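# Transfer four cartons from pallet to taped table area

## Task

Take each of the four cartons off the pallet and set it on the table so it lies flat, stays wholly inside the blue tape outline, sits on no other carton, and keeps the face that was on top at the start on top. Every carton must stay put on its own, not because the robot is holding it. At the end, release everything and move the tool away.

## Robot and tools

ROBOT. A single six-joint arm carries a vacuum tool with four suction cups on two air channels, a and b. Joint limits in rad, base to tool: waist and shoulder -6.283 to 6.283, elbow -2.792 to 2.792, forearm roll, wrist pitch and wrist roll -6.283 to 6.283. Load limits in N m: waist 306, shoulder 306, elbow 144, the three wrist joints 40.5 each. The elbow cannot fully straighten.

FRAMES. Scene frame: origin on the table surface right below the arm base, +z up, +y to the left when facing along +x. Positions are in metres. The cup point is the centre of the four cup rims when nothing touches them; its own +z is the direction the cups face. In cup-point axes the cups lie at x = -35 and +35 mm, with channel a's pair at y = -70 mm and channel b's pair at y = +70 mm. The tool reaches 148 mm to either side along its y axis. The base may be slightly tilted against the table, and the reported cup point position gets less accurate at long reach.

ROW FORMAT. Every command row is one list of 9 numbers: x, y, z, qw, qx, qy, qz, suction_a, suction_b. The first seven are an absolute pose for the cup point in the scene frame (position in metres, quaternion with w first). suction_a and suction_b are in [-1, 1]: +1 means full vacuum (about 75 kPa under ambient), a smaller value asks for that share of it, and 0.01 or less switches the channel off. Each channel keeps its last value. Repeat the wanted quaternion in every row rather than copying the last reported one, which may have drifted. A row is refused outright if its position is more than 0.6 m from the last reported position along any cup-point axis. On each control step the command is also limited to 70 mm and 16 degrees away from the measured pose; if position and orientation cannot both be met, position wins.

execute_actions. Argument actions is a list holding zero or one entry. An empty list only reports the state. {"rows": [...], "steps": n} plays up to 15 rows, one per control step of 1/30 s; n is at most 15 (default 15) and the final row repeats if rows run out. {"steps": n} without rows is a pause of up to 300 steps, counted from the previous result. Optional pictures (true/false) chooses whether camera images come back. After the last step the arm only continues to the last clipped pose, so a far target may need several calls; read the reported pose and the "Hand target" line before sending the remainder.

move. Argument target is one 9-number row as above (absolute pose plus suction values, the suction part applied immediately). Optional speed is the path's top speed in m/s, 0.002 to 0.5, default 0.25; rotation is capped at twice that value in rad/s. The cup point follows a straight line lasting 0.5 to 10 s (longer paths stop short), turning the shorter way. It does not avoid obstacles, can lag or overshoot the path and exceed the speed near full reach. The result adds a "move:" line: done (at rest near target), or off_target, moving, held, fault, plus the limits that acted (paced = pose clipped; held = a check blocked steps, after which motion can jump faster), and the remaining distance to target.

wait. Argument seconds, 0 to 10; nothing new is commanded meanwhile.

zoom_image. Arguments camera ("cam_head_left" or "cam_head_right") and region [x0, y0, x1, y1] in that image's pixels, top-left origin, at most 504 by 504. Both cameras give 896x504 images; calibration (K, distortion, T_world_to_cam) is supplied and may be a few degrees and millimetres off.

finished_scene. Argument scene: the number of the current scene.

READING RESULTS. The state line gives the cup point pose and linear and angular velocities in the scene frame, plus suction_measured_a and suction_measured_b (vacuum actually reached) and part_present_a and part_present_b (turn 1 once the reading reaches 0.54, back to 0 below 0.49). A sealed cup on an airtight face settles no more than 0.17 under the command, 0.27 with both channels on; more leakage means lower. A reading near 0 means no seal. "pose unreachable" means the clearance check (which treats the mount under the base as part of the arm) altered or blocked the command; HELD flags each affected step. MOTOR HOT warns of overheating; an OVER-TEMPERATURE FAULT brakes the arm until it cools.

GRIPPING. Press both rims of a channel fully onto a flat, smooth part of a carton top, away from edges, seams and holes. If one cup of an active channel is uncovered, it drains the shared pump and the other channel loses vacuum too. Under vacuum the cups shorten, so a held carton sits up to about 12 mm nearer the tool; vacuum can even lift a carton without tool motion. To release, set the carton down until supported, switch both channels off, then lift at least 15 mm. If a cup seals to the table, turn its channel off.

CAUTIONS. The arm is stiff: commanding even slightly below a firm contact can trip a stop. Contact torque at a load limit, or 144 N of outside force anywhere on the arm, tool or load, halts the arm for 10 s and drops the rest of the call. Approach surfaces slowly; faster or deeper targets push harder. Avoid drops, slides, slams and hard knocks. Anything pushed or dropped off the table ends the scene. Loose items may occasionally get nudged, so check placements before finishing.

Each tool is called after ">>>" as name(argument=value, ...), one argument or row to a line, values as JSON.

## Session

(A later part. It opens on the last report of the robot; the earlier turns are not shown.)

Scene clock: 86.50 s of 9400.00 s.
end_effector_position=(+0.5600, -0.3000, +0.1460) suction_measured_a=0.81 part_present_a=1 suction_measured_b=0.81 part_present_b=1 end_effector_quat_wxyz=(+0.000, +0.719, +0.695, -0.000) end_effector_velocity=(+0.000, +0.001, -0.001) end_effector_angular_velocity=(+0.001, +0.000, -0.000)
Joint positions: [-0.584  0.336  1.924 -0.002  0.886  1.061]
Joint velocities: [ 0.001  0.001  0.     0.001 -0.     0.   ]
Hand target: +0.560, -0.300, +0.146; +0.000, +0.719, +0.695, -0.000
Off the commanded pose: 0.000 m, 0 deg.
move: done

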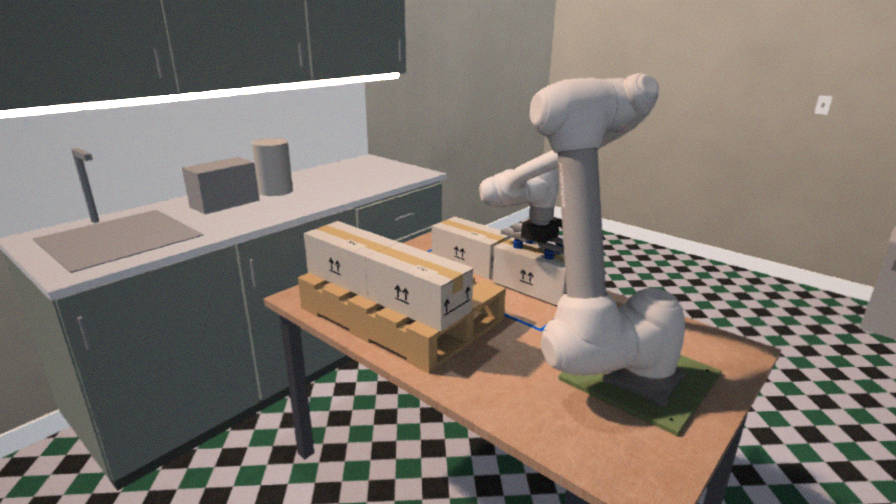

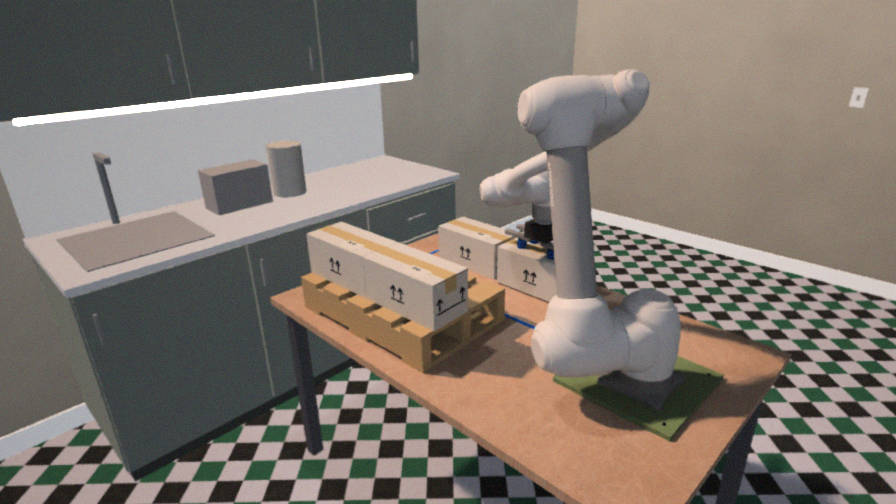

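>>> move(
  target=[0.565,-0.306,0.139,0,0.727,0.6866,0,1,1],
  speed=0.02,
)

>>> execute_actions(
  actions=[
    {"rows":[[0.565,-0.306,0.139,0,0.727,0.6866,0,0,0]],"steps":6},
  ],
  pictures=false,
)

>>> move(
  target=[0.565,-0.28,0.3,0,0.7071,0.7071,0,0,0],
  speed=0.4,
)

>>> move(
  target=[0.65,0.255,0.285,0,0.7071,0.7071,0,0,0],
  speed=0.45,
)

>>> move(
  target=[0.65,0.255,0.264,0,0.7071,0.7071,0,1,1],
  speed=0.04,
)

>>> zoom_image(
  camera="cam_head_left",
  region=[400, 190, 600, 340],
)

>>> execute_actions(
  actions=[
    {"rows":[[0.65,0.255,0.264,0,0.7071,0.7071,0,1,1]]},
  ],
  pictures=false,
)

>>> move(
  target=[0.645,0.255,0.30,0,0.7071,0.7071,0,1,1],
  speed=0.15,
)

>>> move(
  target=[0.645,0.07,0.30,0,0.7071,0.7071,0,1,1],
  speed=0.3,
)

>>> move(
  target=[0.895,-0.125,0.30,0,0.722,0.692,0,1,1],
  speed=0.3,
)

>>> move(
  target=[0.895,-0.125,0.146,0,0.722,0.692,0,1,1],
  speed=0.15,
)

>>> zoom_image(
  camera="cam_head_left",
  region=[370, 200, 550, 340],
)

Scene clock: 111.63 s of 9400.00 s.
end_effector_position=(+0.5650, -0.3060, +0.1390) suction_measured_a=0.81 part_present_a=1 suction_measured_b=0.81 part_present_b=1 end_effector_quat_wxyz=(-0.000, +0.727, +0.687, +0.000) end_effector_velocity=(+0.001, -0.001, +0.000) end_effector_angular_velocity=(-0.002, -0.002, -0.000)
Joint positions: [-0.588  0.353  1.915 -0.002  0.878  1.08 ]
Joint velocities: [-0.     0.001 -0.003 -0.001 -0.001  0.001]
Hand target: +0.565, -0.306, +0.139; +0.000, +0.727, +0.687, -0.000
Off the commanded pose: 0.000 m, 0 deg.
move: done

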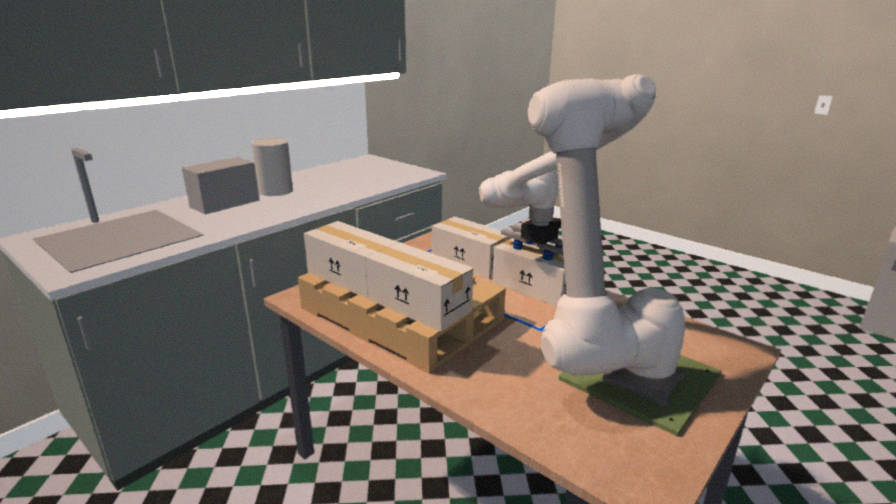

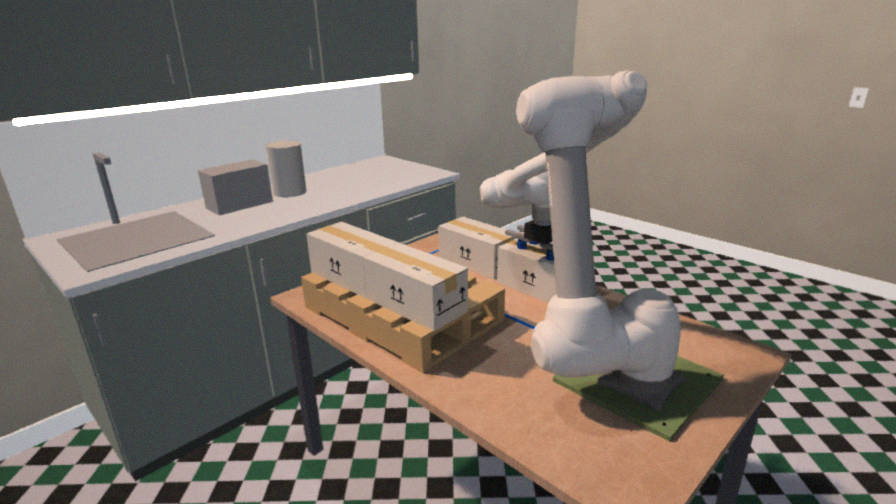

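Scene clock: 111.83 s of 9400.00 s.
end_effector_position=(+0.5653, -0.3062, +0.1395) suction_measured_a=0.00 part_present_a=0 suction_measured_b=0.00 part_present_b=0 end_effector_quat_wxyz=(+0.000, +0.727, +0.687, +0.000) end_effector_velocity=(-0.003, +0.002, -0.002) end_effector_angular_velocity=(+0.003, +0.005, +0.002)
Joint positions: [-0.588  0.353  1.914 -0.002  0.878  1.08 ]
Joint velocities: [ 0.     0.     0.005 -0.     0.001 -0.002]
Hand target: +0.565, -0.306, +0.139; -0.000, +0.727, +0.687, -0.000
Off the commanded pose: 0.001 m, 0 deg.
Steps of this call (steps 1 to 6: all 6 steps of this action). Readings (end_effector_position | what the end effector reports):
1: (+0.5650, -0.3060, +0.1390) | suction_measured_a=0.39 part_present_a=0 suction_measured_b=0.39 part_present_b=0
2: (+0.5652, -0.3061, +0.1392) | suction_measured_a=0.00 part_present_a=0 suction_measured_b=0.00 part_present_b=0
4: (+0.5654, -0.3062, +0.1396) | suction_measured_a=0.00 part_present_a=0 suction_measured_b=0.00 part_present_b=0
6: the state above

Scene clock: 113.03 s of 9400.00 s.
end_effector_position=(+0.5650, -0.2800, +0.3000) suction_measured_a=0.00 part_present_a=0 suction_measured_b=0.00 part_present_b=0 end_effector_quat_wxyz=(-0.000, +0.707, +0.707, +0.000) end_effector_velocity=(+0.001, -0.001, +0.003) end_effector_angular_velocity=(-0.002, -0.003, +0.000)
Joint positions: [-0.552  0.194  1.789 -0.001  1.162  1.058]
Joint velocities: [-0.001 -0.001 -0.004 -0.     0.001 -0.001]
Hand target: +0.565, -0.280, +0.300; -0.000, +0.707, +0.707, +0.000
Off the commanded pose: 0.000 m, 0 deg.
move: done

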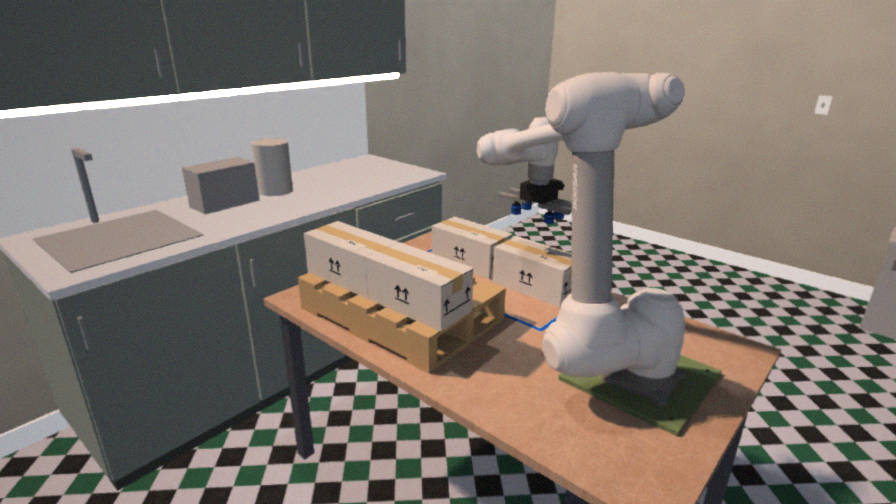

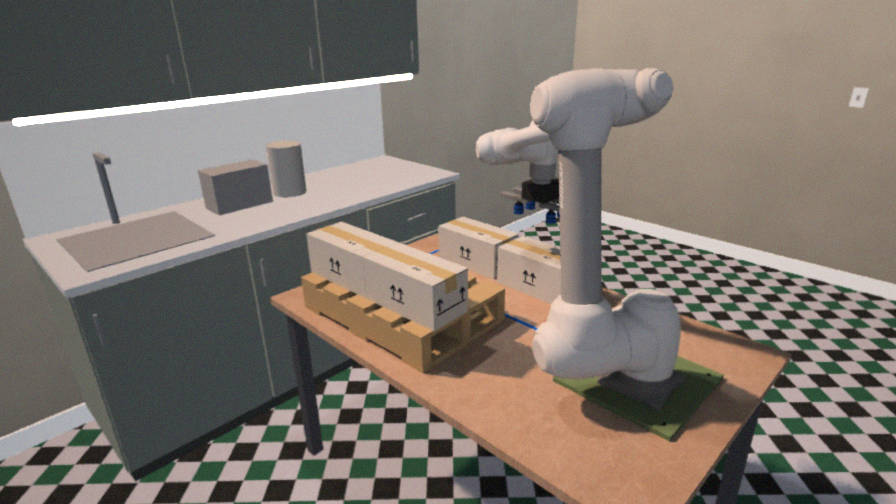

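Scene clock: 114.83 s of 9400.00 s.
end_effector_position=(+0.6500, +0.2556, +0.2850) suction_measured_a=0.00 part_present_a=0 suction_measured_b=0.00 part_present_b=0 end_effector_quat_wxyz=(-0.000, +0.707, +0.707, +0.000) end_effector_velocity=(+0.000, +0.000, -0.001) end_effector_angular_velocity=(-0.001, +0.002, -0.002)
Joint positions: [0.285 0.305 1.674 0.002 1.165 1.894]
Joint velocities: [ 0.001  0.002 -0.001 -0.001  0.001  0.003]
Hand target: +0.650, +0.256, +0.285; -0.000, +0.707, +0.707, +0.000
Off the commanded pose: 0.001 m, 0 deg.
move: done; limits=paced

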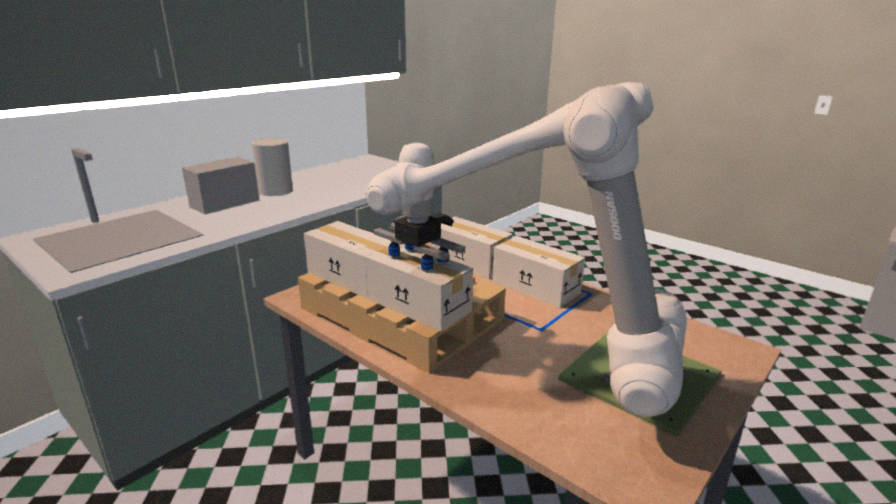

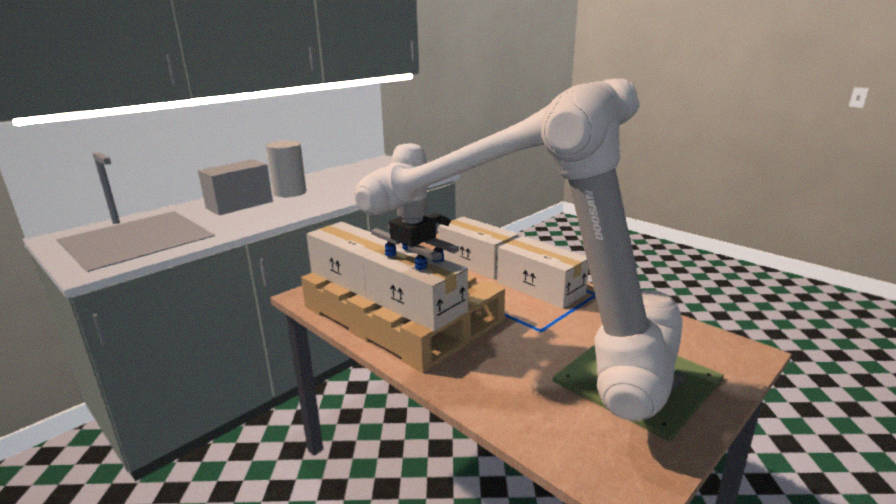

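Scene clock: 115.67 s of 9400.00 s.
end_effector_position=(+0.6500, +0.2550, +0.2639) suction_measured_a=0.51 part_present_a=0 suction_measured_b=0.51 part_present_b=0 end_effector_quat_wxyz=(-0.000, +0.707, +0.707, -0.000) end_effector_velocity=(+0.000, -0.000, +0.000) end_effector_angular_velocity=(-0.000, +0.000, -0.000)
Joint positions: [0.284 0.319 1.697 0.002 1.13  1.893]
Joint velocities: [-0.     0.001 -0.001 -0.     0.001  0.   ]
Hand target: +0.650, +0.255, +0.264; +0.000, +0.707, +0.707, -0.000
Off the commanded pose: 0.000 m, 0 deg.
move: done

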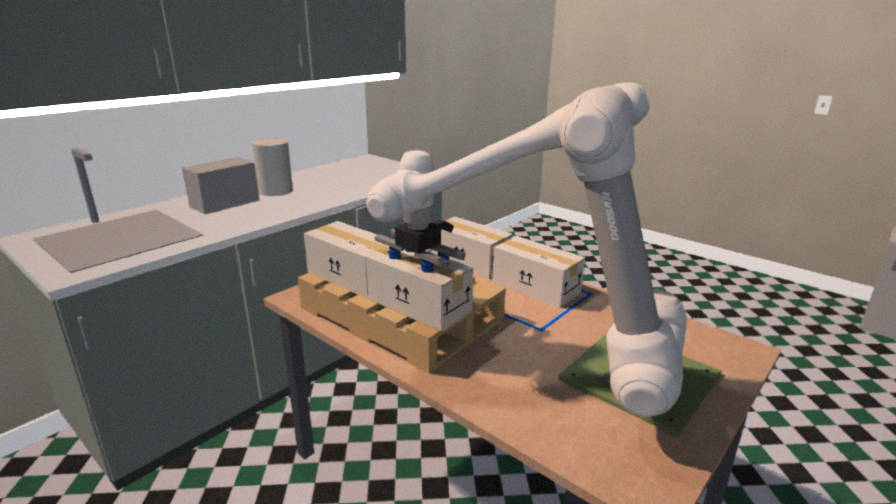

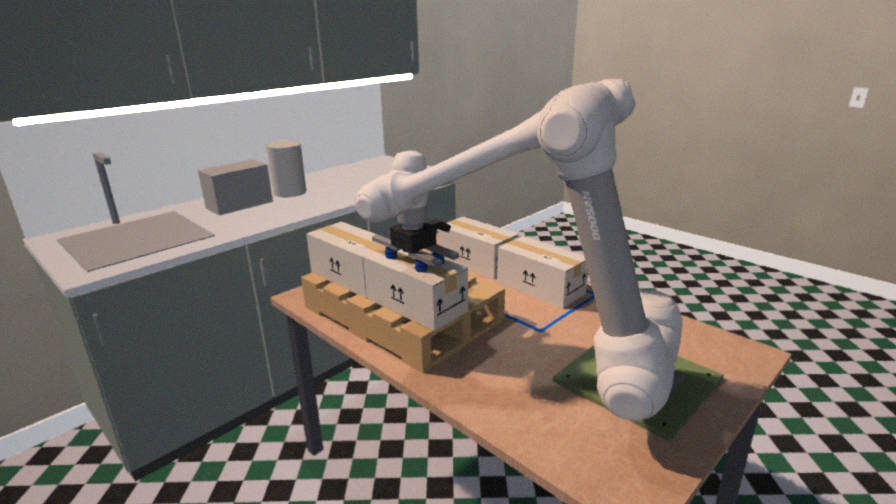

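Region (400, 190, 600, 340) of cam_head_left's 896x504 image, scaled by 2.520, with more detail than that image has; it fills the top 378 rows of this view, and the rest is white.

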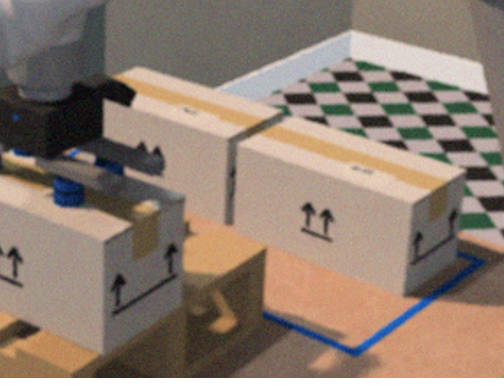

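Scene clock: 116.17 s of 9400.00 s.
end_effector_position=(+0.6500, +0.2550, +0.2639) suction_measured_a=0.78 part_present_a=1 suction_measured_b=0.78 part_present_b=1 end_effector_quat_wxyz=(-0.000, +0.707, +0.707, -0.000) end_effector_velocity=(+0.000, -0.000, +0.000) end_effector_angular_velocity=(+0.001, -0.002, -0.002)
Joint positions: [0.284 0.319 1.697 0.002 1.13  1.893]
Joint velocities: [-0.    -0.001  0.    -0.    -0.002  0.002]
Hand target: +0.650, +0.255, +0.264; +0.000, +0.707, +0.707, +0.000
Off the commanded pose: 0.000 m, 0 deg.
Steps of this call (steps 1 to 15: all 15 steps of this action). Readings (end_effector_position | what the end effector reports):
1: (+0.6500, +0.2550, +0.2639) | suction_measured_a=0.55 part_present_a=1 suction_measured_b=0.55 part_present_b=1
2: (+0.6500, +0.2550, +0.2639) | suction_measured_a=0.59 part_present_a=1 suction_measured_b=0.59 part_present_b=1
4: (+0.6500, +0.2550, +0.2639) | suction_measured_a=0.64 part_present_a=1 suction_measured_b=0.64 part_present_b=1
8: (+0.6500, +0.2550, +0.2639) | suction_measured_a=0.71 part_present_a=1 suction_measured_b=0.71 part_present_b=1
15: the state above

Scene clock: 117.17 s of 9400.00 s.
end_effector_position=(+0.6450, +0.2550, +0.2999) suction_measured_a=0.81 part_present_a=1 suction_measured_b=0.81 part_present_b=1 end_effector_quat_wxyz=(-0.000, +0.707, +0.707, -0.000) end_effector_velocity=(+0.000, -0.000, +0.002) end_effector_angular_velocity=(+0.001, -0.000, -0.003)
Joint positions: [0.287 0.289 1.667 0.002 1.189 1.895]
Joint velocities: [-0.001 -0.001 -0.002  0.001  0.003  0.002]
Hand target: +0.645, +0.255, +0.300; -0.000, +0.707, +0.707, +0.000
Off the commanded pose: 0.000 m, 0 deg.
move: done

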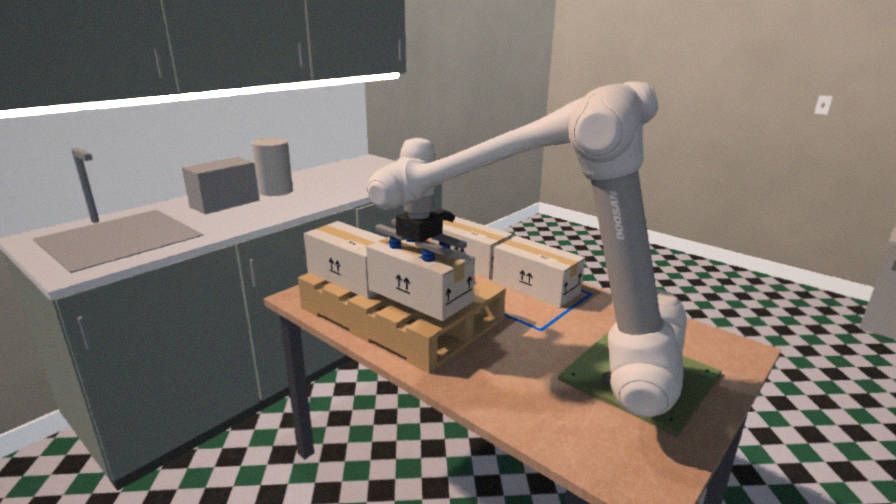

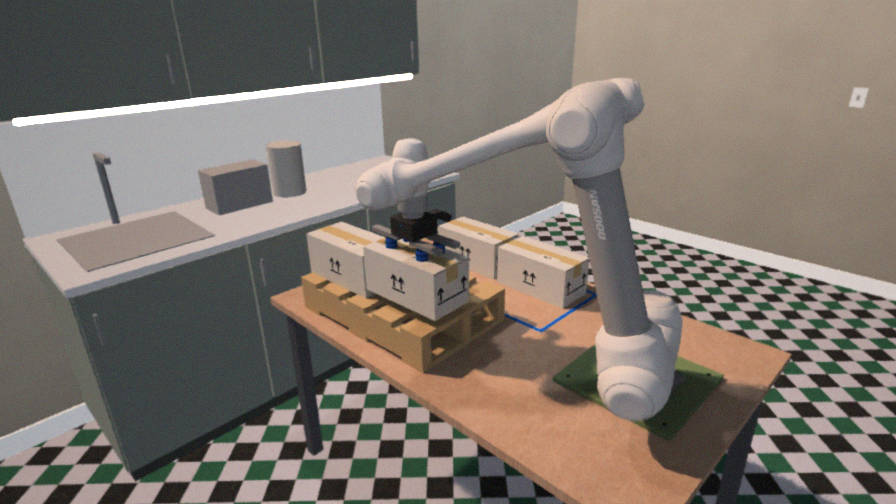

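Scene clock: 118.27 s of 9400.00 s.
end_effector_position=(+0.6451, +0.0699, +0.3000) suction_measured_a=0.81 part_present_a=1 suction_measured_b=0.81 part_present_b=1 end_effector_quat_wxyz=(+0.000, +0.707, +0.707, -0.000) end_effector_velocity=(-0.001, -0.001, -0.000) end_effector_angular_velocity=(+0.000, +0.002, -0.001)
Joint positions: [0.015 0.222 1.755 0.001 1.169 1.624]
Joint velocities: [-0.002 -0.     0.001  0.     0.001 -0.001]
Hand target: +0.645, +0.070, +0.300; +0.000, +0.707, +0.707, -0.000
Off the commanded pose: 0.000 m, 0 deg.
move: done

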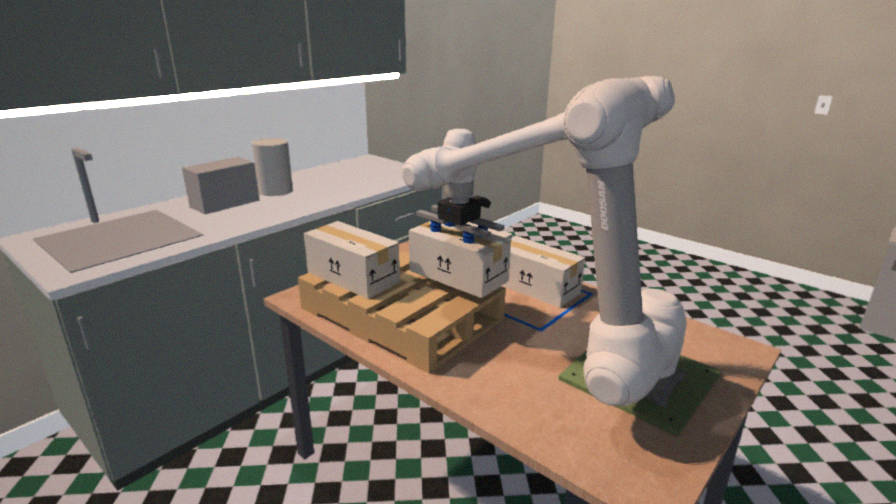

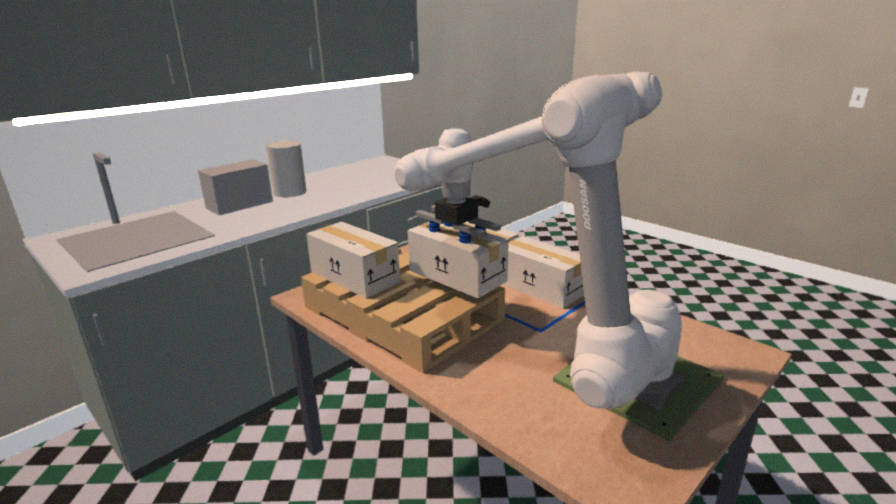

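Scene clock: 119.83 s of 9400.00 s.
end_effector_position=(+0.8948, -0.1251, +0.2998) suction_measured_a=0.81 part_present_a=1 suction_measured_b=0.81 part_present_b=1 end_effector_quat_wxyz=(+0.000, +0.722, +0.692, -0.000) end_effector_velocity=(+0.001, -0.001, -0.000) end_effector_angular_velocity=(-0.000, +0.002, +0.001)
Joint positions: [-0.216  0.619  1.173 -0.     1.354  1.436]
Joint velocities: [-0.     0.002 -0.003 -0.     0.003 -0.001]
Hand target: +0.895, -0.125, +0.300; +0.000, +0.722, +0.692, -0.000
Off the commanded pose: 0.000 m, 0 deg.
move: done

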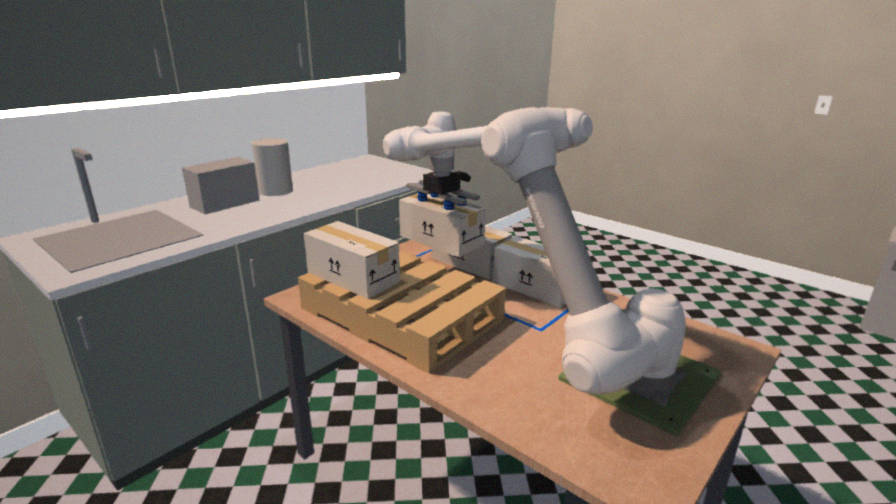

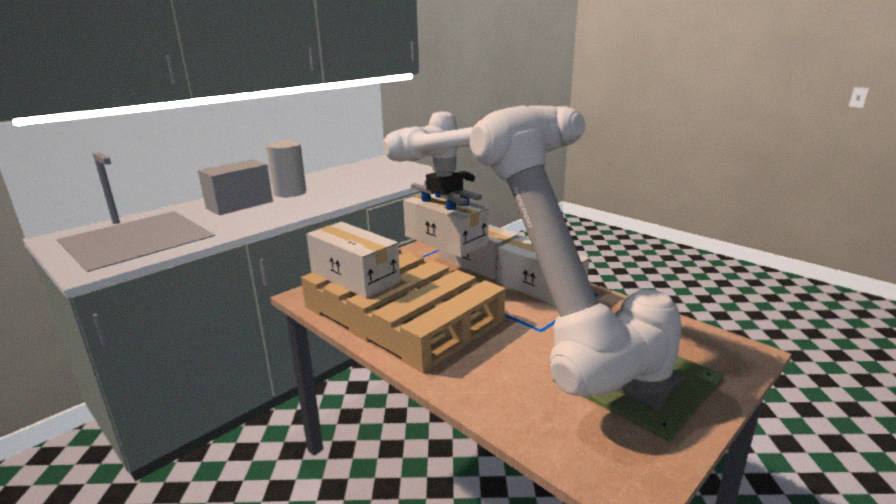

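Scene clock: 121.27 s of 9400.00 s.
end_effector_position=(+0.8950, -0.1251, +0.1460) suction_measured_a=0.81 part_present_a=1 suction_measured_b=0.81 part_present_b=1 end_effector_quat_wxyz=(+0.000, +0.722, +0.692, -0.000) end_effector_velocity=(-0.000, +0.000, -0.001) end_effector_angular_velocity=(+0.002, +0.000, -0.001)
Joint positions: [-0.216  0.704  1.317 -0.     1.124  1.436]
Joint velocities: [-0.     0.001  0.001  0.002 -0.001 -0.   ]
Hand target: +0.895, -0.125, +0.146; +0.000, +0.722, +0.692, -0.000
Off the commanded pose: 0.000 m, 0 deg.
move: done

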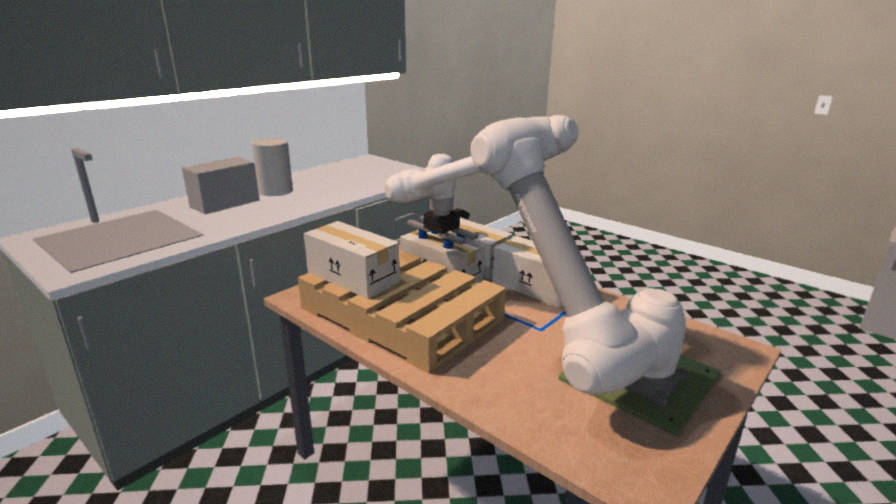

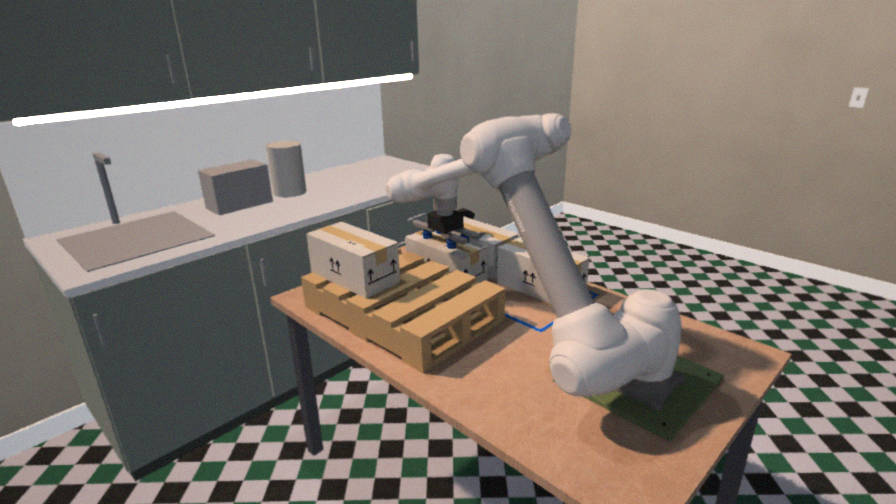

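Region (370, 200, 550, 340) of cam_head_left's 896x504 image, scaled by 2.800, with more detail than that image has.

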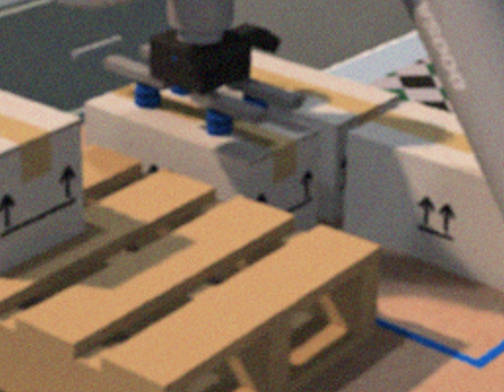

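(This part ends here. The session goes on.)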